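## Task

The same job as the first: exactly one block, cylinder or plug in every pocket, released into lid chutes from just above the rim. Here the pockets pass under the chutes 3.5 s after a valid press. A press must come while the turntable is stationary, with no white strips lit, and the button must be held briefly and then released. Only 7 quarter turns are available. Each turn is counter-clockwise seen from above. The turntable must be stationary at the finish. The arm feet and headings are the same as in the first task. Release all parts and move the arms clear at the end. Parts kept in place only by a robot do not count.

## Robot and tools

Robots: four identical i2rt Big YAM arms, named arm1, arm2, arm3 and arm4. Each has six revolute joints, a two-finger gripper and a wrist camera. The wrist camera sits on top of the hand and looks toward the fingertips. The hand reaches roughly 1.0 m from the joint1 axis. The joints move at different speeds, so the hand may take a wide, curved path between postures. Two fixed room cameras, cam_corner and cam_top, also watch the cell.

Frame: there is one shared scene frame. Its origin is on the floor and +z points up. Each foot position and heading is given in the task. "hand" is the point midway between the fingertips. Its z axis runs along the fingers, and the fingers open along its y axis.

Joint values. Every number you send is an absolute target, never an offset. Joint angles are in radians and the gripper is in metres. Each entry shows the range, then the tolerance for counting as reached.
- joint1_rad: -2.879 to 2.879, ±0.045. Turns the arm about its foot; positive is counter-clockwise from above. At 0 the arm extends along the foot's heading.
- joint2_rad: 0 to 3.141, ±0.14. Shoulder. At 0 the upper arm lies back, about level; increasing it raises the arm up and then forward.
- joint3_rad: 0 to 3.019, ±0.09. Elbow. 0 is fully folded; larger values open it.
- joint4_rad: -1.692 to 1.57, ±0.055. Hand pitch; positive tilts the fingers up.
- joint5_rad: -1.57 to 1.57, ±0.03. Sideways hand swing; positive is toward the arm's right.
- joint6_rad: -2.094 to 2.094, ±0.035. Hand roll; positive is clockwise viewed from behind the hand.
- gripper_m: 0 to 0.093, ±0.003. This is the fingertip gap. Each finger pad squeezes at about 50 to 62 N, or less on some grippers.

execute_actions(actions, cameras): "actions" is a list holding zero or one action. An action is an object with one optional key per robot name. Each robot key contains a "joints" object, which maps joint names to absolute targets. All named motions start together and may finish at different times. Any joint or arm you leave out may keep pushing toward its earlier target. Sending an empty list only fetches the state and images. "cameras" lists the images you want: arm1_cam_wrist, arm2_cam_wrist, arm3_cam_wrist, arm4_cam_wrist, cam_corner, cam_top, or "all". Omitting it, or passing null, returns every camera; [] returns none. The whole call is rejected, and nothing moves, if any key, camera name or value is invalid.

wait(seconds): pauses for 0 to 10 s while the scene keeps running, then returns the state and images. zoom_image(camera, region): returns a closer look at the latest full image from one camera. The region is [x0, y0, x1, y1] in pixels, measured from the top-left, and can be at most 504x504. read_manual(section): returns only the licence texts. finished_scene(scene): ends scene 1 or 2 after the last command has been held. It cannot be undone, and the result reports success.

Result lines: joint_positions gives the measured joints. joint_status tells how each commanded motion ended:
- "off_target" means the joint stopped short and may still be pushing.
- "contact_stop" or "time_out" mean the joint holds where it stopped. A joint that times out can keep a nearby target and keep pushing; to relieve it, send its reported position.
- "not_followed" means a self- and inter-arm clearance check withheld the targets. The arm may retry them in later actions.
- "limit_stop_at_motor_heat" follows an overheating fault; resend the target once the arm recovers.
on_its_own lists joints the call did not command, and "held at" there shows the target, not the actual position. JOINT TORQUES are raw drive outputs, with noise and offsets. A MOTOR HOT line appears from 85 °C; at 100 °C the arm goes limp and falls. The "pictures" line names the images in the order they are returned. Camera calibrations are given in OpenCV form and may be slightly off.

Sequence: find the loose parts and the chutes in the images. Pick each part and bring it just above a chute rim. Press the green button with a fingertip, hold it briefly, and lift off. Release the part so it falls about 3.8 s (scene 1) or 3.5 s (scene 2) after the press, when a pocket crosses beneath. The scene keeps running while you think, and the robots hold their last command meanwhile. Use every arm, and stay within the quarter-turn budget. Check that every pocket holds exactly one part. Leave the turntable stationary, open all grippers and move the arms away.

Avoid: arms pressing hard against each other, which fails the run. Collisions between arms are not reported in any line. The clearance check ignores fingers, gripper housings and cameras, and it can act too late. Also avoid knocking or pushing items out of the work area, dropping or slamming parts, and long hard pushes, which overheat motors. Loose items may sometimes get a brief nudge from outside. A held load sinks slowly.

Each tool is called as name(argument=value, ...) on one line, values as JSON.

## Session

execute_actions(actions=[])

Scene clock: 0.00 s.
Joint torques (N m, as the arm reports them, + toward a larger angle): no reading
arm1.joint_positions: joint1_rad=-0.830 joint2_rad=+0.447 joint3_rad=+1.452 joint4_rad=-1.527 joint5_rad=+0.017 joint6_rad=+0.006 gripper_m=+0.095
arm1.joint_status: not commanded
arm1.hand: x=+0.5059 y=+0.1524 z=+1.3430 quat_wxyz=(+0.020, -0.864, +0.043, +0.502) (m; scene frame)
arm2.joint_positions: joint1_rad=+0.793 joint2_rad=+0.441 joint3_rad=+1.456 joint4_rad=-1.519 joint5_rad=-0.012 joint6_rad=-0.014 gripper_m=+0.094
arm2.joint_status: not commanded
arm2.hand: x=+0.1819 y=+0.6199 z=+1.2887 quat_wxyz=(-0.504, -0.027, -0.863, +0.018) (m; scene frame)
arm3.joint_positions: joint1_rad=-0.113 joint2_rad=+0.435 joint3_rad=+1.465 joint4_rad=-1.533 joint5_rad=-0.004 joint6_rad=+0.004 gripper_m=+0.094
arm3.joint_status: not commanded
arm3.hand: x=-0.5411 y=+0.0263 z=+1.2882 quat_wxyz=(-0.479, +0.293, -0.808, -0.178) (m; scene frame)
arm4.joint_positions: joint1_rad=-0.761 joint2_rad=+0.439 joint3_rad=+1.477 joint4_rad=-1.525 joint5_rad=-0.008 joint6_rad=-0.005 gripper_m=+0.094
arm4.joint_status: not commanded
arm4.hand: x=+0.0729 y=-0.5075 z=+1.3364 quat_wxyz=(-0.372, +0.597, -0.617, -0.354) (m; scene frame)
pictures: arm1_cam_wrist, arm2_cam_wrist, arm3_cam_wrist, arm4_cam_wrist, cam_corner, cam_top
camera_calibration (this result's frames):
arm1_cam_wrist: T_world_to_cam=[[0.114441, 0.993379, -0.0100924, -0.200617], [0.90827, -0.108741, -0.404006, 0.101746], [-0.402429, 0.0370682, -0.914701, 1.54825], [0, 0, 0, 1]] pos_world=[0.553608, 0.152961, 1.45527]
arm2_cam_wrist: T_world_to_cam=[[-0.0629522, -0.997943, -0.0121405, 0.649717], [-0.906415, 0.0622609, -0.417774, 0.668385], [0.417671, -0.0152954, -0.90847, 1.22805], [0, 0, 0, 1]] pos_world=[0.133817, 0.62555, 1.40276]
arm3_cam_wrist: T_world_to_cam=[[0.637402, -0.770529, 0.00187421, 0.363173], [-0.694573, -0.575619, -0.431546, 0.202035], [0.333598, 0.273767, -0.902089, 1.46285], [0, 0, 0, 1]] pos_world=[-0.579161, -0.00434774, 1.40613]
arm4_cam_wrist: T_world_to_cam=[[0.998594, -0.0530082, 0.000992585, -0.105614], [-0.0473869, -0.900781, -0.431681, 0.127795], [0.0237767, 0.431027, -0.902026, 1.54553], [0, 0, 0, 1]] pos_world=[0.0747741, -0.556647, 1.44938]
Images, in order (width x height): arm1_cam_wrist 616x616, arm2_cam_wrist 616x616, arm3_cam_wrist 616x616, arm4_cam_wrist 616x616, cam_corner 896x504, cam_top 896x504.

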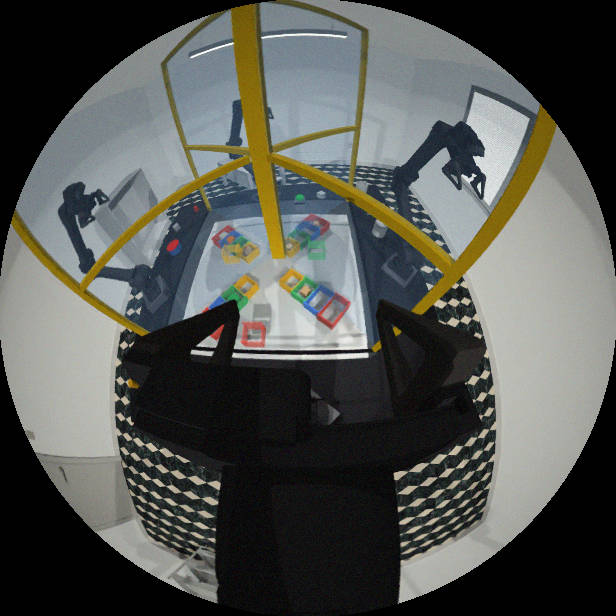

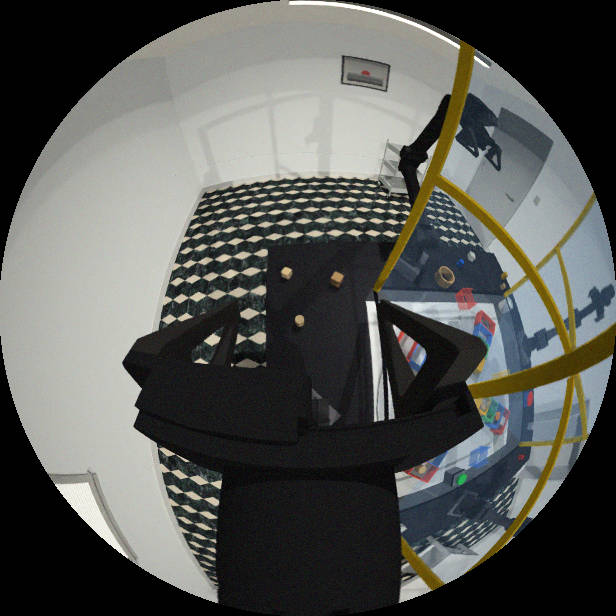

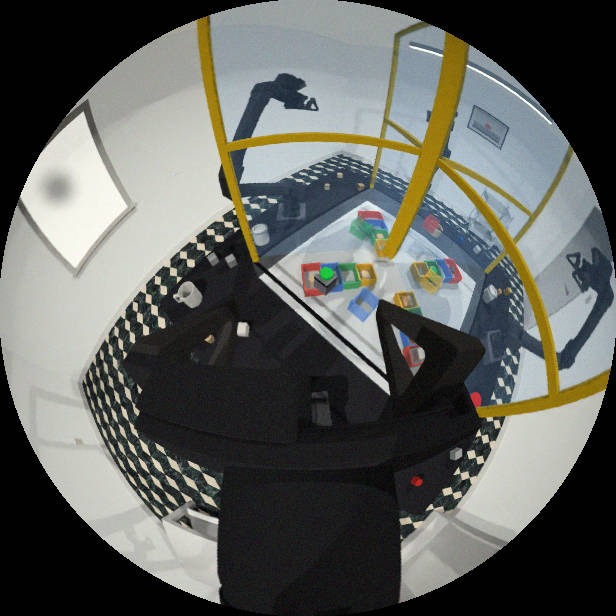

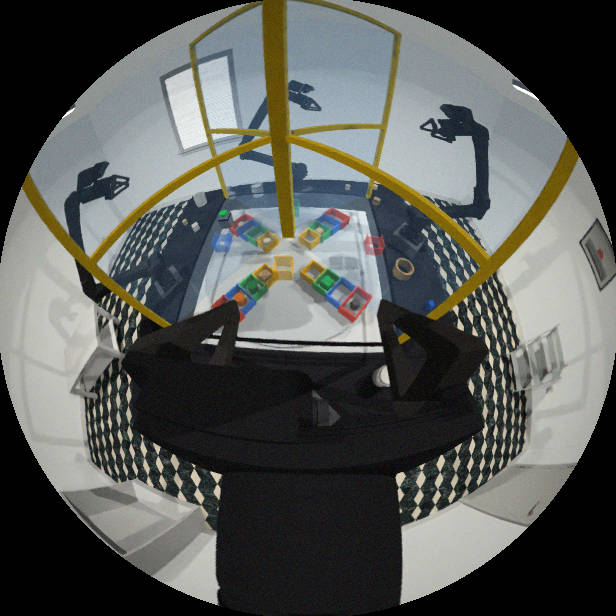

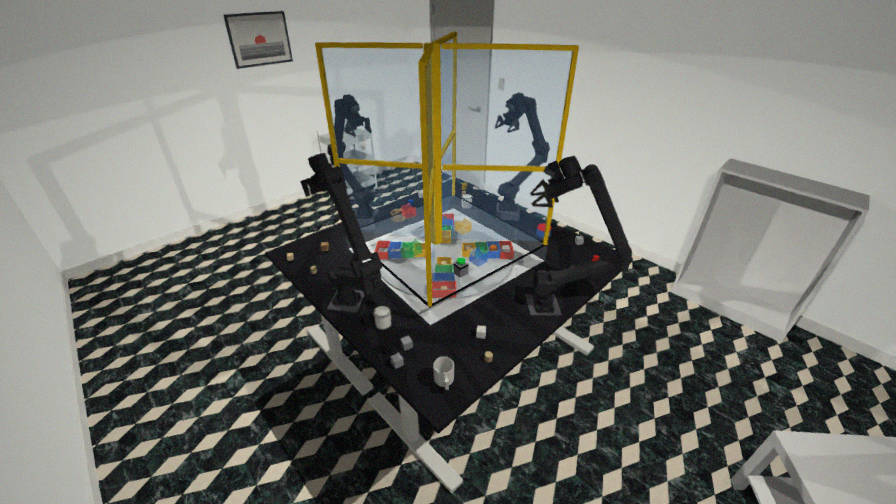

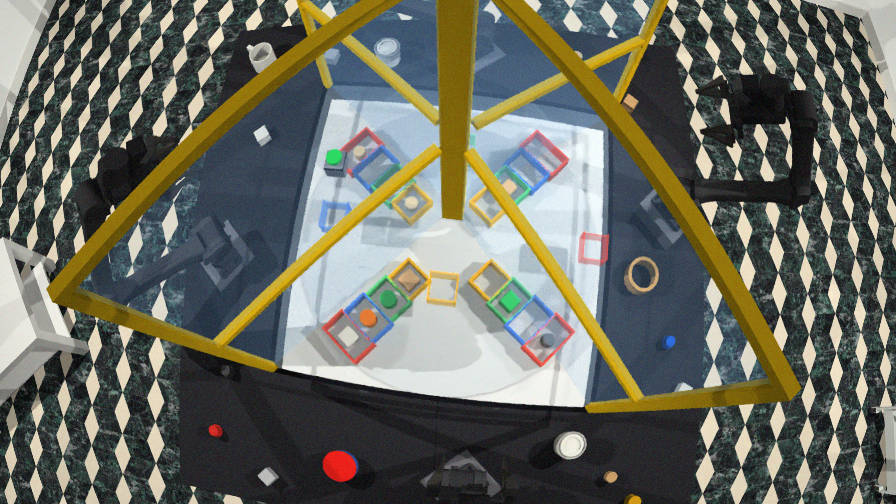

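zoom_image(camera="cam_top", region=[290, 100, 630, 400])

zoom_image(camera="arm4_cam_wrist", region=[190, 180, 410, 330])

zoom_image(camera="cam_corner", region=[260, 170, 640, 400])

Region (290, 100, 630, 400) of cam_top's 896x504 image, scaled by 1.482, with more detail than that image has; it fills the top 445 rows of this view, and the rest is white.

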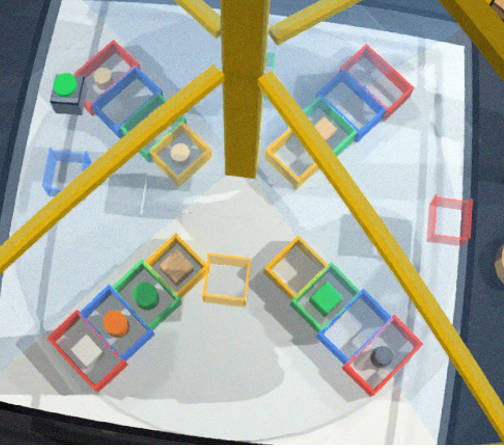

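Region (190, 180, 410, 330) of arm4_cam_wrist's 616x616 image, scaled by 2.291, with more detail than that image has; it fills the top 344 rows of this view, and the rest is white.

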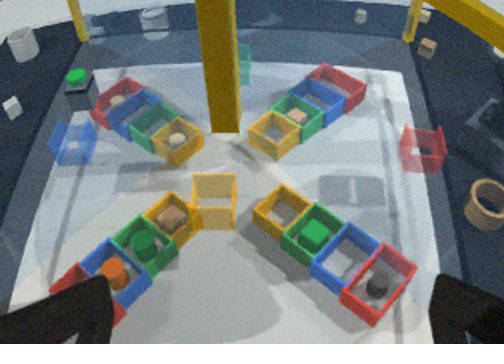

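Region (260, 170, 640, 400) of cam_corner's 896x504 image, scaled by 1.326, with more detail than that image has; it fills the top 305 rows of this view, and the rest is white.

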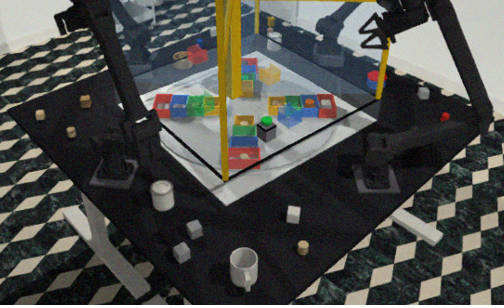

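execute_actions(actions=[{"arm1":{"joints":{"joint1_rad":0.94}},"arm2":{"joints":{"joint1_rad":0.93}},"arm3":{"joints":{"joint1_rad":0.53}},"arm4":{"joints":{"joint1_rad":-2.23}}}], cameras=[])

execute_actions(actions=[{"arm1":{"joints":{"joint2_rad":1.48,"joint3_rad":0.836,"joint4_rad":-0.895}},"arm2":{"joints":{"joint2_rad":1.307,"joint3_rad":0.845,"joint4_rad":-1.08}},"arm3":{"joints":{"joint2_rad":1.41,"joint3_rad":0.946,"joint4_rad":-1.076}},"arm4":{"joints":{"joint2_rad":1.46,"joint3_rad":0.92,"joint4_rad":-1.0}}}])

Scene clock: 43.87 s.
Joint torques (N m, as the arm reports them, + toward a larger angle): arm1=[-0.03  7.46  7.83  1.98  0.12  0.11] | arm2=[ 1.04  3.72  8.28  1.76  0.13 -0.04] | arm3=[ 2.57  6.41  6.65  2.32 -0.02  0.01] | arm4=[ 0.22  5.12  6.86  2.05  0.1  -0.1 ]
arm1.joint_positions: joint1_rad=+0.931 joint2_rad=+0.447 joint3_rad=+1.452 joint4_rad=-1.527 joint5_rad=+0.017 joint6_rad=+0.006 gripper_m=+0.095
arm1.joint_status: all done
arm1.hand: x=+0.6439 y=+0.0122 z=+1.3439 quat_wxyz=(-0.371, -0.578, -0.640, +0.343) (m; scene frame)
arm2.joint_positions: joint1_rad=+0.925 joint2_rad=+0.441 joint3_rad=+1.456 joint4_rad=-1.519 joint5_rad=-0.012 joint6_rad=-0.014 gripper_m=+0.094
arm2.joint_status: all done
arm2.hand: x=+0.1819 y=+0.6364 z=+1.2887 quat_wxyz=(-0.504, +0.030, -0.863, -0.016) (m; scene frame)
arm3.joint_positions: joint1_rad=+0.521 joint2_rad=+0.435 joint3_rad=+1.465 joint4_rad=-1.533 joint5_rad=-0.004 joint6_rad=+0.004 gripper_m=+0.094
arm3.joint_status: all done
arm3.hand: x=-0.6042 y=+0.0653 z=+1.2881 quat_wxyz=(-0.401, +0.531, -0.675, -0.317) (m; scene frame)
arm4.joint_positions: joint1_rad=-2.227 joint2_rad=+0.439 joint3_rad=+1.477 joint4_rad=-1.525 joint5_rad=-0.008 joint6_rad=-0.005 gripper_m=+0.094
arm4.joint_status: all done
arm4.hand: x=+0.1871 y=-0.6186 z=+1.3377 quat_wxyz=(-0.518, +0.031, -0.855, -0.015) (m; scene frame)
pictures: none
No camera images: the call's "cameras" was empty. Leave "cameras" out to get every camera's image.

Scene clock: 45.40 s.
Joint torques (N m, as the arm reports them, + toward a larger angle): arm1=[ -0.13 -10.19   9.33   1.     0.12   0.11] | arm2=[ 0.82 -6.61  9.41  0.5   0.14 -0.02] | arm3=[  2.13 -10.45   8.27   1.1   -0.01   0.01] | arm4=[  0.25 -10.18   7.49   0.67   0.12  -0.06]
arm1.joint_positions: joint1_rad=+0.931 joint2_rad=+1.475 joint3_rad=+0.817 joint4_rad=-0.910 joint5_rad=+0.017 joint6_rad=+0.006 gripper_m=+0.095
arm1.joint_status: all done
arm1.hand: x=+0.6672 y=-0.2209 z=+0.8259 quat_wxyz=(+0.002, -0.668, -0.744, +0.013) (m; scene frame)
arm2.joint_positions: joint1_rad=+0.925 joint2_rad=+1.288 joint3_rad=+0.836 joint4_rad=-1.088 joint5_rad=-0.012 joint6_rad=-0.014 gripper_m=+0.094
arm2.joint_status: all done
arm2.hand: x=+0.3842 y=+0.6480 z=+0.8281 quat_wxyz=(-0.010, +0.032, -0.999, -0.008) (m; scene frame)
arm3.joint_positions: joint1_rad=+0.521 joint2_rad=+1.409 joint3_rad=+0.930 joint4_rad=-1.090 joint5_rad=-0.004 joint6_rad=+0.004 gripper_m=+0.094
arm3.joint_status: all done
arm3.hand: x=-0.5441 y=+0.3092 z=+0.8227 quat_wxyz=(-0.003, +0.617, -0.787, -0.003) (m; scene frame)
arm4.joint_positions: joint1_rad=-2.227 joint2_rad=+1.460 joint3_rad=+0.905 joint4_rad=-1.015 joint5_rad=-0.008 joint6_rad=-0.005 gripper_m=+0.094
arm4.joint_status: all done
arm4.hand: x=+0.4426 y=-0.6066 z=+0.8395 quat_wxyz=(-0.003, +0.032, -0.999, -0.001) (m; scene frame)
pictures: arm1_cam_wrist, arm2_cam_wrist, arm3_cam_wrist, arm4_cam_wrist, cam_corner, cam_top
camera_calibration (this result's frames):
arm1_cam_wrist: T_world_to_cam=[[-0.994628, -0.095628, 0.0396229, 0.604829], [-0.0547631, 0.810961, 0.582532, -0.263317], [-0.0878389, 0.577233, -0.811842, 0.978536], [0, 0, 0, 1]] pos_world=[0.673113, -0.293465, 0.923842]
arm2_cam_wrist: T_world_to_cam=[[0.0507594, -0.998404, -0.0247657, 0.651977], [-0.820811, -0.0558314, 0.568465, -0.115455], [-0.568941, -0.00852697, -0.822334, 1.0289], [0, 0, 0, 1]] pos_world=[0.457523, 0.653264, 0.92788]
arm3_cam_wrist: T_world_to_cam=[[0.971685, -0.236012, 0.0112381, 0.592856], [-0.198564, -0.789879, 0.580227, -0.334325], [-0.128064, -0.56603, -0.814377, 0.902789], [0, 0, 0, 1]] pos_world=[-0.526839, 0.38685, 0.922532]
arm4_cam_wrist: T_world_to_cam=[[0.0519852, -0.998593, 0.0104504, -0.642043], [-0.80983, -0.0360306, 0.585557, -0.150398], [-0.584356, -0.0389033, -0.810564, 1.03861], [0, 0, 0, 1]] pos_world=[0.518499, -0.606153, 0.936637]
Images, in order (width x height): arm1_cam_wrist 616x616, arm2_cam_wrist 616x616, arm3_cam_wrist 616x616, arm4_cam_wrist 616x616, cam_corner 896x504, cam_top 896x504.

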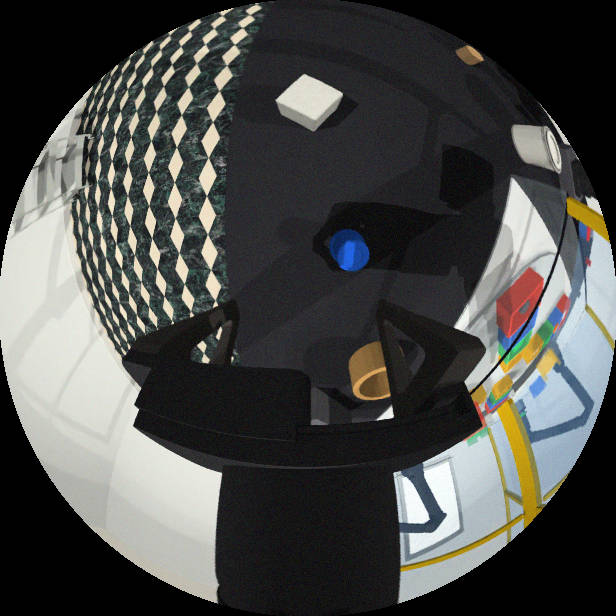

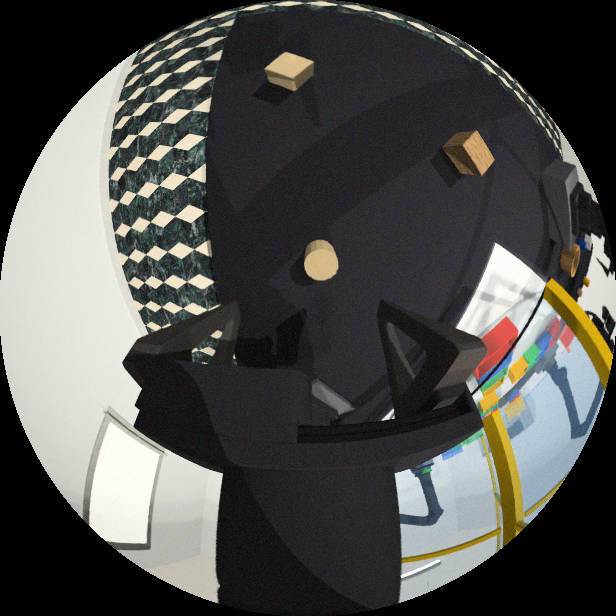

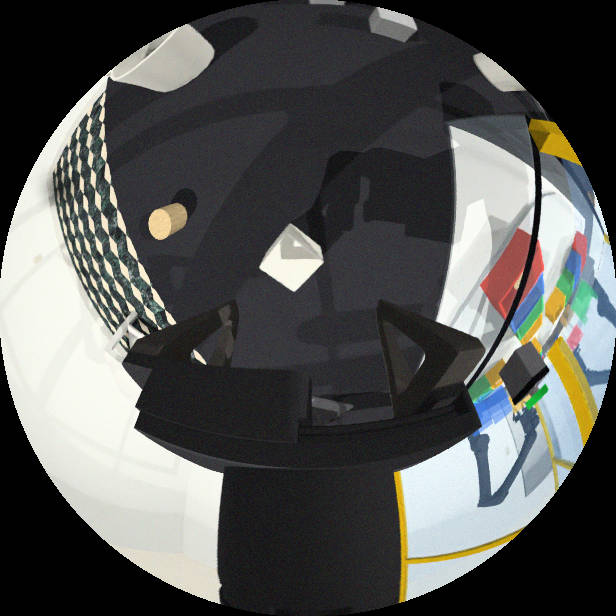

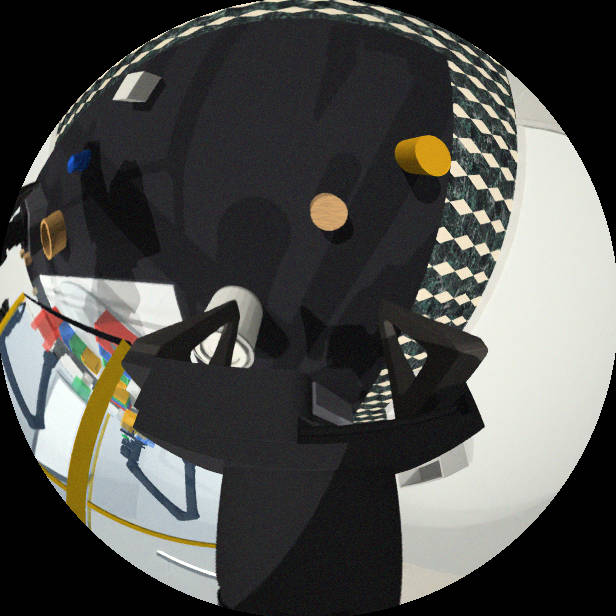

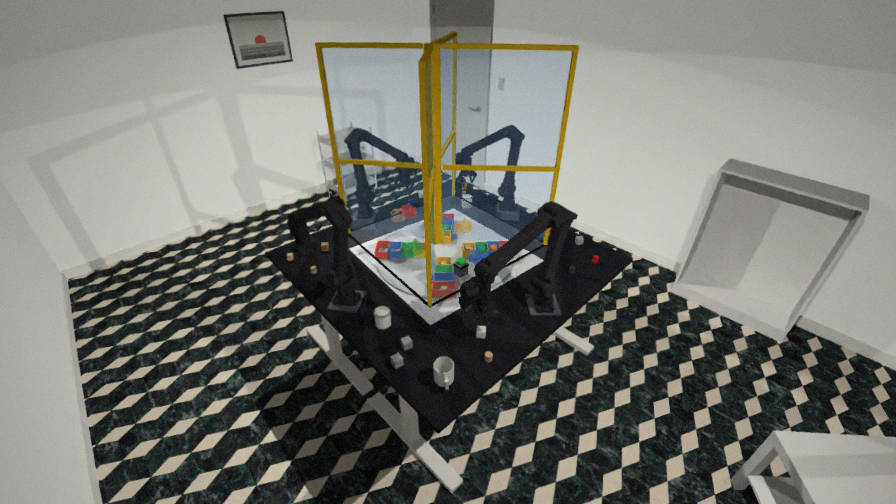

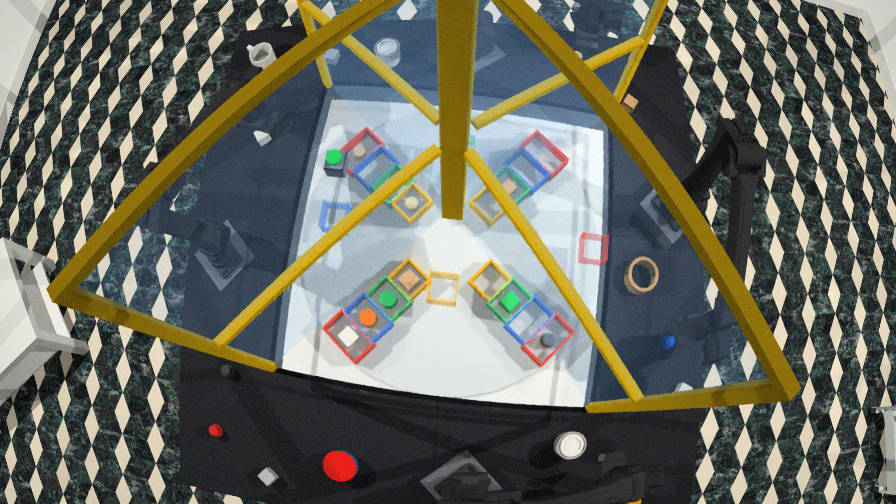

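execute_actions(actions=[{"arm1":{"joints":{"joint1_rad":0.802}},"arm2":{"joints":{"joint1_rad":0.9}},"arm3":{"joints":{"joint1_rad":0.568,"joint6_rad":0.57}},"arm4":{"joints":{"joint1_rad":-2.293,"joint2_rad":1.58,"joint3_rad":1.06,"joint4_rad":-1.0}}}], cameras=[])

execute_actions(actions=[{"arm1":{"joints":{"joint2_rad":1.67,"joint3_rad":0.82,"joint4_rad":-0.69}},"arm2":{"joints":{"joint2_rad":1.475,"joint3_rad":0.785,"joint4_rad":-0.86}},"arm3":{"joints":{"joint2_rad":1.555,"joint3_rad":0.89,"joint4_rad":-0.873}},"arm4":{"joints":{"joint2_rad":1.74,"joint3_rad":1.0,"joint4_rad":-0.8}}}], cameras=["arm1_cam_wrist","arm2_cam_wrist","arm3_cam_wrist","arm4_cam_wrist"])

Scene clock: 65.50 s.
Joint torques (N m, as the arm reports them, + toward a larger angle): arm1=[ -0.66 -10.5    9.27   0.95   0.12   0.11] | arm2=[-0.05 -6.79  9.42  0.51  0.14 -0.02] | arm3=[  2.07 -10.39   8.22   1.18   0.03   0.04] | arm4=[  0.92 -12.45   9.92   0.5    0.09  -0.07]
arm1.joint_positions: joint1_rad=+0.799 joint2_rad=+1.475 joint3_rad=+0.817 joint4_rad=-0.910 joint5_rad=+0.017 joint6_rad=+0.006 gripper_m=+0.095
arm1.joint_status: all done
arm1.hand: x=+0.6203 y=-0.2227 z=+0.8261 quat_wxyz=(+0.003, -0.716, -0.698, +0.013) (m; scene frame)
arm2.joint_positions: joint1_rad=+0.909 joint2_rad=+1.288 joint3_rad=+0.836 joint4_rad=-1.088 joint5_rad=-0.012 joint6_rad=-0.014 gripper_m=+0.094
arm2.joint_status: all done
arm2.hand: x=+0.3845 y=+0.6427 z=+0.8281 quat_wxyz=(-0.010, +0.024, -1.000, -0.008) (m; scene frame)
arm3.joint_positions: joint1_rad=+0.562 joint2_rad=+1.409 joint3_rad=+0.930 joint4_rad=-1.090 joint5_rad=-0.004 joint6_rad=+0.560 gripper_m=+0.094
arm3.joint_status: all done
arm3.hand: x=-0.5587 y=+0.3124 z=+0.8226 quat_wxyz=(-0.002, +0.396, -0.918, -0.004) (m; scene frame)
arm4.joint_positions: joint1_rad=-2.297 joint2_rad=+1.587 joint3_rad=+1.011 joint4_rad=-1.009 joint5_rad=-0.008 joint6_rad=-0.005 gripper_m=+0.094
arm4.joint_status: all done
arm4.hand: x=+0.4836 y=-0.6332 z=+0.8266 quat_wxyz=(+0.005, -0.003, -1.000, -0.001) (m; scene frame)
pictures: none
No camera images: the call's "cameras" was empty. Leave "cameras" out to get every camera's image.

Scene clock: 66.50 s.
Joint torques (N m, as the arm reports them, + toward a larger angle): arm1=[ -0.64 -14.09   6.68   0.96   0.12   0.11] | arm2=[-0.08 -9.94  7.16  0.4   0.13 -0.02] | arm3=[  1.96 -12.7    6.33   1.1    0.04   0.11] | arm4=[  1.11 -13.97   5.89   0.87   0.1   -0.05]
arm1.joint_positions: joint1_rad=+0.799 joint2_rad=+1.680 joint3_rad=+0.817 joint4_rad=-0.705 joint5_rad=+0.017 joint6_rad=+0.006 gripper_m=+0.095
arm1.joint_status: all done
arm1.hand: x=+0.6195 y=-0.2470 z=+0.7551 quat_wxyz=(+0.003, -0.716, -0.698, +0.013) (m; scene frame)
arm2.joint_positions: joint1_rad=+0.909 joint2_rad=+1.481 joint3_rad=+0.788 joint4_rad=-0.868 joint5_rad=-0.012 joint6_rad=-0.014 gripper_m=+0.094
arm2.joint_status: all done
arm2.hand: x=+0.4028 y=+0.6436 z=+0.7511 quat_wxyz=(+0.000, +0.024, -1.000, -0.008) (m; scene frame)
arm3.joint_positions: joint1_rad=+0.562 joint2_rad=+1.564 joint3_rad=+0.886 joint4_rad=-0.887 joint5_rad=-0.004 joint6_rad=+0.560 gripper_m=+0.094
arm3.joint_status: all done
arm3.hand: x=-0.5548 y=+0.3313 z=+0.7536 quat_wxyz=(-0.003, +0.396, -0.918, -0.005) (m; scene frame)
arm4.joint_positions: joint1_rad=-2.297 joint2_rad=+1.756 joint3_rad=+0.995 joint4_rad=-0.815 joint5_rad=-0.008 joint6_rad=-0.005 gripper_m=+0.094
arm4.joint_status: all done
arm4.hand: x=+0.5053 y=-0.6339 z=+0.7537 quat_wxyz=(+0.000, -0.003, -1.000, -0.001) (m; scene frame)
pictures: arm1_cam_wrist, arm2_cam_wrist, arm3_cam_wrist, arm4_cam_wrist
camera_calibration (this result's frames):
arm1_cam_wrist: T_world_to_cam=[[-0.99862, 0.0361107, 0.0381241, 0.593818], [0.0515688, 0.811333, 0.582306, -0.269157], [-0.00990388, 0.583468, -0.812075, 0.885416], [0, 0, 0, 1]] pos_world=[0.615648, -0.31968, 0.853117]
arm2_cam_wrist: T_world_to_cam=[[0.0343043, -0.999108, -0.0246124, 0.651634], [-0.809471, -0.04222, 0.58564, -0.082907], [-0.586157, -0.000166947, -0.810197, 0.968538], [0, 0, 0, 1]] pos_world=[0.478251, 0.647715, 0.849299]
arm3_cam_wrist: T_world_to_cam=[[0.728944, -0.684553, 0.00520796, 0.627701], [-0.560227, -0.592149, 0.579228, -0.544332], [-0.393429, -0.425143, -0.815149, 0.664347], [0, 0, 0, 1]] pos_world=[-0.501135, 0.389811, 0.853565]
arm4_cam_wrist: T_world_to_cam=[[-0.0181558, -0.999784, 0.0101195, -0.636728], [-0.807037, 0.0206288, 0.590141, -0.0193046], [-0.590222, 0.00254768, -0.807237, 1.03129], [0, 0, 0, 1]] pos_world=[0.581551, -0.638819, 0.850332]
Images, in order (width x height): arm1_cam_wrist 616x616, arm2_cam_wrist 616x616, arm3_cam_wrist 616x616, arm4_cam_wrist 616x616.

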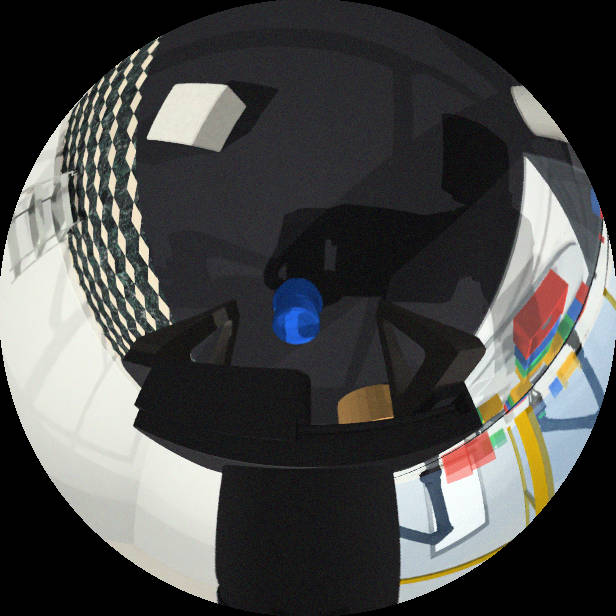

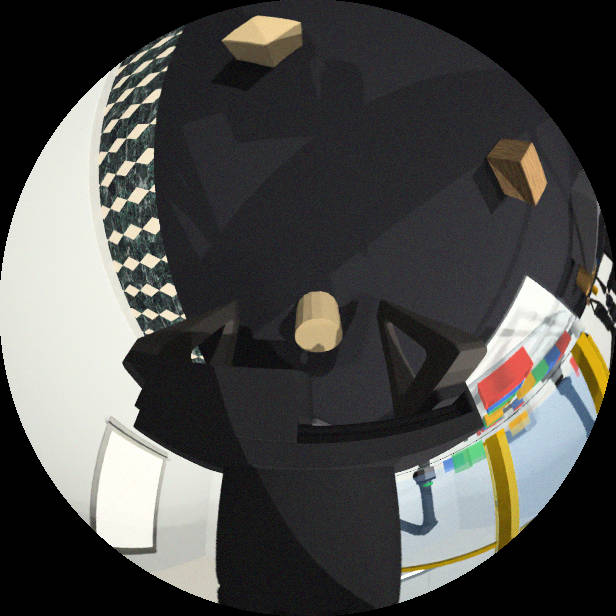

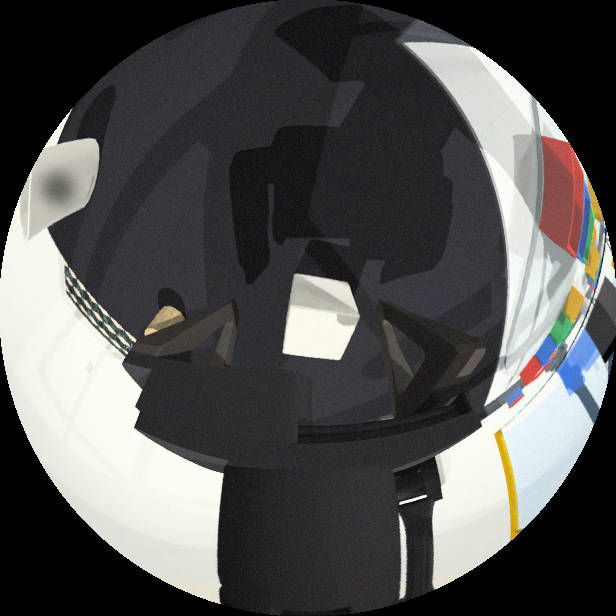

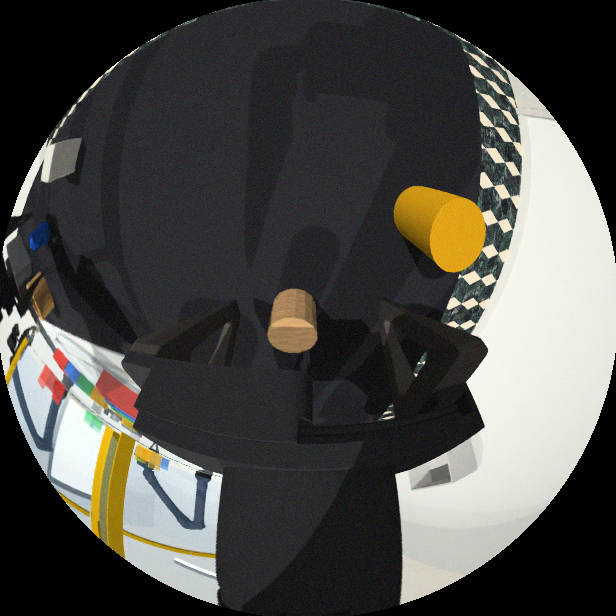

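execute_actions(actions=[{"arm1":{"joints":{"gripper_m":0.01}},"arm2":{"joints":{"gripper_m":0.01}},"arm3":{"joints":{"gripper_m":0.01}},"arm4":{"joints":{"gripper_m":0.01}}}], cameras=[])

execute_actions(actions=[{"arm1":{"joints":{"joint2_rad":0.95,"joint3_rad":0.9,"joint4_rad":-1.51}},"arm2":{"joints":{"joint2_rad":1.1,"joint3_rad":1.15,"joint4_rad":-1.6}},"arm3":{"joints":{"joint2_rad":1.1,"joint3_rad":1.15,"joint4_rad":-1.6,"joint6_rad":0.1}},"arm4":{"joints":{"joint2_rad":1.1,"joint3_rad":1.1,"joint4_rad":-1.55}}}], cameras=[])

execute_actions(actions=[{"arm1":{"joints":{"joint1_rad":-0.26}},"arm2":{"joints":{"joint1_rad":-0.75}},"arm3":{"joints":{"joint1_rad":-0.5}},"arm4":{"joints":{"joint1_rad":-0.58}}}])

Scene clock: 78.40 s.
Joint torques (N m, as the arm reports them, + toward a larger angle): arm1=[ -0.59 -14.1    6.68   0.94   0.13   0.11] | arm2=[-0.09 -9.69  7.12  0.49  0.16 -0.03] | arm3=[  2.09 -12.84   6.44   1.13   0.     0.07] | arm4=[  0.66 -14.7    5.74   0.66   0.1   -0.07]
arm1.joint_positions: joint1_rad=+0.799 joint2_rad=+1.680 joint3_rad=+0.817 joint4_rad=-0.705 joint5_rad=+0.016 joint6_rad=+0.006 gripper_m=+0.023
arm1.joint_status: gripper_m off_target (ended at +0.023, target +0.010)
arm1.hand: x=+0.6195 y=-0.2471 z=+0.7551 quat_wxyz=(+0.002, -0.716, -0.698, +0.013) (m; scene frame)
arm2.joint_positions: joint1_rad=+0.909 joint2_rad=+1.481 joint3_rad=+0.788 joint4_rad=-0.868 joint5_rad=-0.012 joint6_rad=-0.014 gripper_m=+0.010
arm2.joint_status: all done
arm2.hand: x=+0.4028 y=+0.6436 z=+0.7511 quat_wxyz=(+0.000, +0.024, -1.000, -0.008) (m; scene frame)
arm3.joint_positions: joint1_rad=+0.562 joint2_rad=+1.564 joint3_rad=+0.886 joint4_rad=-0.886 joint5_rad=-0.003 joint6_rad=+0.561 gripper_m=+0.039
arm3.joint_status: gripper_m off_target (ended at +0.039, target +0.010)
arm3.hand: x=-0.5547 y=+0.3313 z=+0.7536 quat_wxyz=(-0.003, +0.395, -0.918, -0.005) (m; scene frame)
arm4.joint_positions: joint1_rad=-2.297 joint2_rad=+1.755 joint3_rad=+0.995 joint4_rad=-0.812 joint5_rad=-0.008 joint6_rad=-0.005 gripper_m=+0.010
arm4.joint_status: all done
arm4.hand: x=+0.5063 y=-0.6339 z=+0.7541 quat_wxyz=(-0.003, -0.003, -1.000, -0.001) (m; scene frame)
pictures: none
No camera images: the call's "cameras" was empty. Leave "cameras" out to get every camera's image.

Scene clock: 79.90 s.
Joint torques (N m, as the arm reports them, + toward a larger angle): arm1=[-0.6  -3.2  12.47 -0.32  0.13  0.11] | arm2=[-0.14 -5.78 11.4  -0.08  0.14 -0.03] | arm3=[ 1.91 -6.97  9.23  0.01 -0.03 -0.06] | arm4=[ 0.8  -5.64 10.67 -0.53  0.1  -0.08]
arm1.joint_positions: joint1_rad=+0.799 joint2_rad=+0.946 joint3_rad=+0.863 joint4_rad=-1.497 joint5_rad=+0.016 joint6_rad=+0.006 gripper_m=+0.023
arm1.joint_status: all done
arm1.hand: x=+0.6234 y=-0.0984 z=+0.9900 quat_wxyz=(+0.007, -0.716, -0.698, +0.008) (m; scene frame)
arm2.joint_positions: joint1_rad=+0.909 joint2_rad=+1.089 joint3_rad=+1.131 joint4_rad=-1.593 joint5_rad=-0.012 joint6_rad=-0.014 gripper_m=+0.010
arm2.joint_status: all done
arm2.hand: x=+0.3466 y=+0.6409 z=+0.9956 quat_wxyz=(-0.004, +0.024, -1.000, -0.008) (m; scene frame)
arm3.joint_positions: joint1_rad=+0.562 joint2_rad=+1.104 joint3_rad=+1.135 joint4_rad=-1.588 joint5_rad=-0.003 joint6_rad=+0.109 gripper_m=+0.039
arm3.joint_status: all done
arm3.hand: x=-0.5731 y=+0.2425 z=+0.9940 quat_wxyz=(-0.007, +0.591, -0.807, -0.007) (m; scene frame)
arm4.joint_positions: joint1_rad=-2.297 joint2_rad=+1.094 joint3_rad=+1.059 joint4_rad=-1.538 joint5_rad=-0.008 joint6_rad=-0.005 gripper_m=+0.010
arm4.joint_status: all done
arm4.hand: x=+0.3597 y=-0.6307 z=+1.0108 quat_wxyz=(-0.002, -0.003, -1.000, -0.001) (m; scene frame)
pictures: none
No camera images: the call's "cameras" was empty. Leave "cameras" out to get every camera's image.

Scene clock: 83.47 s.
Joint torques (N m, as the arm reports them, + toward a larger angle): arm1=[-1.31 -3.15 12.45 -0.33  0.12  0.11] | arm2=[ 0.49 -5.38 11.33 -0.08  0.15 -0.04] | arm3=[ 0.9  -6.76  9.07  0.06 -0.04 -0.06] | arm4=[23.31 -5.76 10.75 -0.44  0.23 -0.04]
arm1.joint_positions: joint1_rad=-0.253 joint2_rad=+0.946 joint3_rad=+0.863 joint4_rad=-1.497 joint5_rad=+0.016 joint6_rad=+0.006 gripper_m=+0.023
arm1.joint_status: all done
arm1.hand: x=+0.4244 y=+0.0259 z=+0.9896 quat_wxyz=(+0.004, -0.970, -0.245, +0.002) (m; scene frame)
arm2.joint_positions: joint1_rad=-0.747 joint2_rad=+1.090 joint3_rad=+1.131 joint4_rad=-1.593 joint5_rad=-0.012 joint6_rad=-0.014 gripper_m=+0.010
arm2.joint_status: all done
arm2.hand: x=+0.0406 y=+0.3366 z=+0.9978 quat_wxyz=(-0.006, -0.720, -0.694, +0.005) (m; scene frame)
arm3.joint_positions: joint1_rad=-0.495 joint2_rad=+1.104 joint3_rad=+1.135 joint4_rad=-1.588 joint5_rad=-0.003 joint6_rad=+0.108 gripper_m=+0.039
arm3.joint_status: all done
arm3.hand: x=-0.3488 y=+0.0440 z=+0.9938 quat_wxyz=(-0.008, +0.105, -0.994, -0.005) (m; scene frame)
arm4.joint_positions: joint1_rad=-1.775 joint2_rad=+1.094 joint3_rad=+1.059 joint4_rad=-1.538 joint5_rad=-0.012 joint6_rad=-0.008 gripper_m=+0.010
arm4.joint_status: joint1_rad time_out (moved +0.522 of +1.717)
arm4.on_its_own: joint1_rad reads -1.775 and still pushes toward -1.511 since a time_out (your -0.580 is given up)
arm4.hand: x=+0.3219 y=-0.4855 z=+1.0096 quat_wxyz=(+0.001, +0.257, -0.966, -0.002) (m; scene frame)
pictures: arm1_cam_wrist, arm2_cam_wrist, arm3_cam_wrist, arm4_cam_wrist, cam_corner, cam_top
camera_calibration (this result's frames):
arm1_cam_wrist: T_world_to_cam=[[-0.464676, 0.885115, 0.0254516, 0.144224], [0.71957, 0.360704, 0.59339, -0.89982], [0.516038, 0.294049, -0.804512, 0.691414], [0, 0, 0, 1]] pos_world=[0.357705, -0.00639599, 1.08652]
arm2_cam_wrist: T_world_to_cam=[[-0.998666, 0.0504419, -0.0110479, 0.0385894], [0.0350813, 0.819753, 0.571641, -0.843958], [0.0378912, 0.570491, -0.820429, 0.748867], [0, 0, 0, 1]] pos_world=[0.0397695, 0.262669, 1.09726]
arm3_cam_wrist: T_world_to_cam=[[0.211224, -0.977431, 0.00376399, 0.113378], [-0.80175, -0.171054, 0.572658, -0.83443], [-0.55909, -0.123977, -0.819785, 0.752625], [0, 0, 0, 1]] pos_world=[-0.272167, 0.0613948, 1.09441]
arm4_cam_wrist: T_world_to_cam=[[0.485669, -0.874107, 0.00788126, -0.593197], [-0.707356, -0.387691, 0.591052, -0.552608], [-0.513588, -0.292631, -0.806595, 0.960641], [0, 0, 0, 1]] pos_world=[0.39058, -0.451645, 1.10614]
Images, in order (width x height): arm1_cam_wrist 616x616, arm2_cam_wrist 616x616, arm3_cam_wrist 616x616, arm4_cam_wrist 616x616, cam_corner 896x504, cam_top 896x504.

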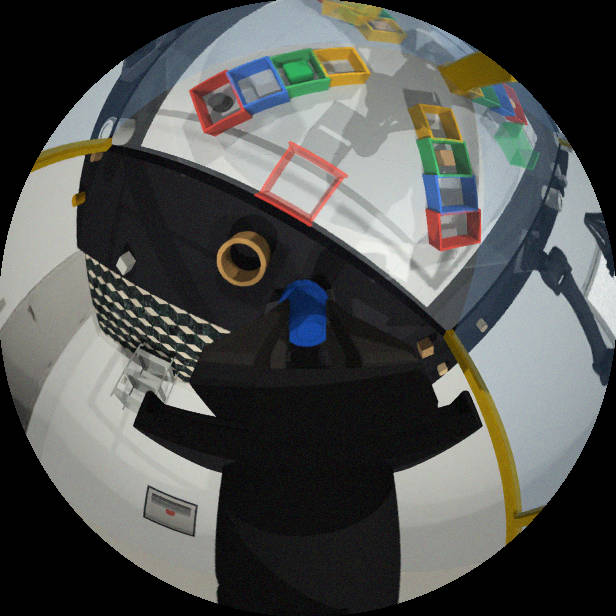

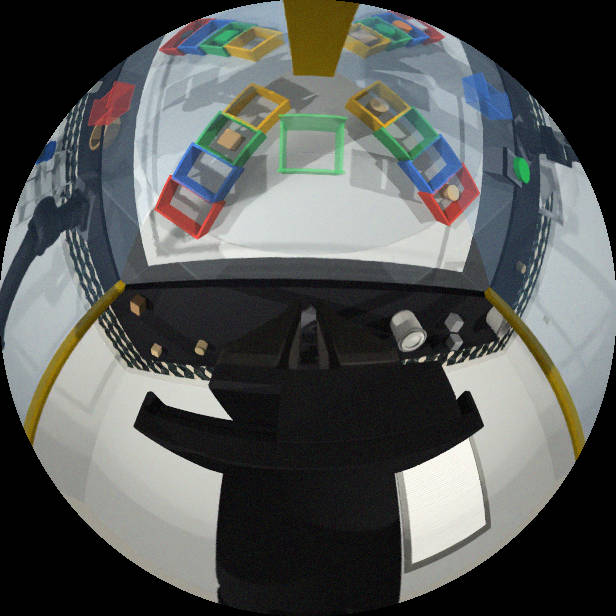

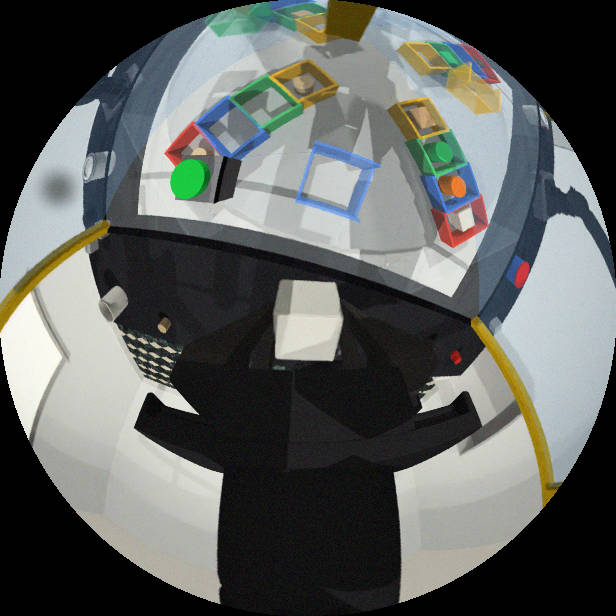

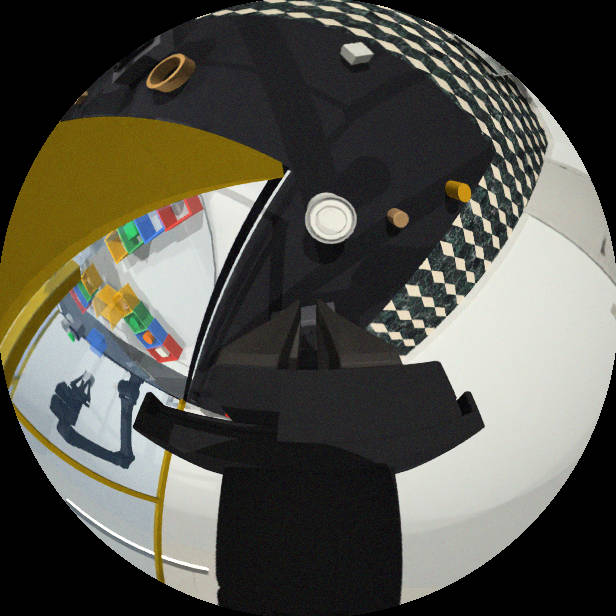

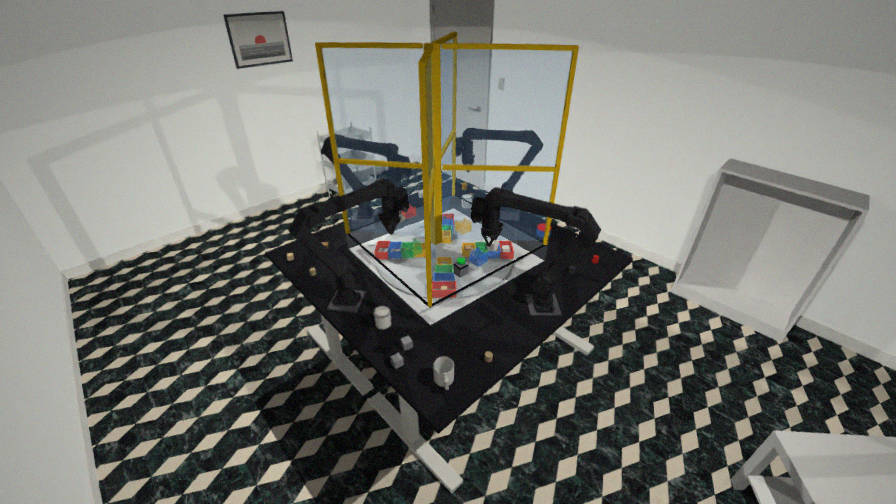

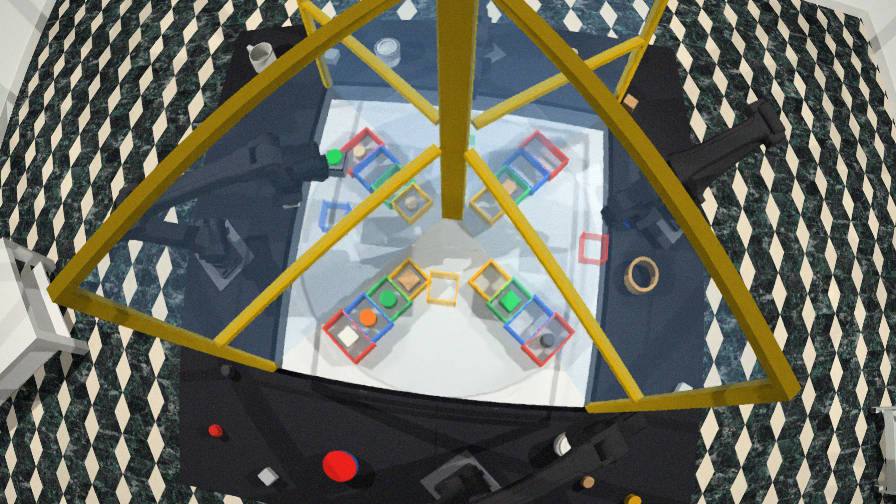

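execute_actions(actions=[{"arm2":{"joints":{"joint1_rad":0.85,"gripper_m":0.09}},"arm4":{"joints":{"joint1_rad":-2.29,"gripper_m":0.09}},"arm3":{"joints":{"joint1_rad":-0.25}}}], cameras=[])

Scene clock: 90.53 s.
Joint torques (N m, as the arm reports them, + toward a larger angle): arm1=[-1.35 -3.2  12.45 -0.33  0.12  0.11] | arm2=[ 0.78 -5.59 11.31 -0.11  0.14 -0.02] | arm3=[ 1.7  -6.89  9.11  0.07  0.   -0.1 ] | arm4=[ 0.36 -5.61 10.67 -0.47  0.16 -0.04]
arm1.joint_positions: joint1_rad=-0.253 joint2_rad=+0.946 joint3_rad=+0.863 joint4_rad=-1.497 joint5_rad=+0.016 joint6_rad=+0.006 gripper_m=+0.023
arm1.joint_status: not commanded
arm1.hand: x=+0.4244 y=+0.0259 z=+0.9896 quat_wxyz=(+0.004, -0.970, -0.245, +0.002) (m; scene frame)
arm2.joint_positions: joint1_rad=+0.847 joint2_rad=+1.090 joint3_rad=+1.131 joint4_rad=-1.593 joint5_rad=-0.012 joint6_rad=-0.014 gripper_m=+0.090
arm2.joint_status: all done
arm2.hand: x=+0.3469 y=+0.6229 z=+0.9952 quat_wxyz=(-0.004, -0.007, -1.000, -0.007) (m; scene frame)
arm3.joint_positions: joint1_rad=-0.251 joint2_rad=+1.104 joint3_rad=+1.135 joint4_rad=-1.588 joint5_rad=-0.004 joint6_rad=+0.108 gripper_m=+0.039
arm3.joint_status: all done
arm3.hand: x=-0.3796 y=+0.1094 z=+0.9940 quat_wxyz=(-0.008, +0.225, -0.974, -0.006) (m; scene frame)
arm4.joint_positions: joint1_rad=-2.288 joint2_rad=+1.095 joint3_rad=+1.059 joint4_rad=-1.538 joint5_rad=-0.009 joint6_rad=-0.008 gripper_m=+0.090
arm4.joint_status: all done
arm4.hand: x=+0.3597 y=-0.6281 z=+1.0105 quat_wxyz=(-0.001, +0.003, -1.000, -0.001) (m; scene frame)
pictures: none
No camera images: the call's "cameras" was empty. Leave "cameras" out to get every camera's image.


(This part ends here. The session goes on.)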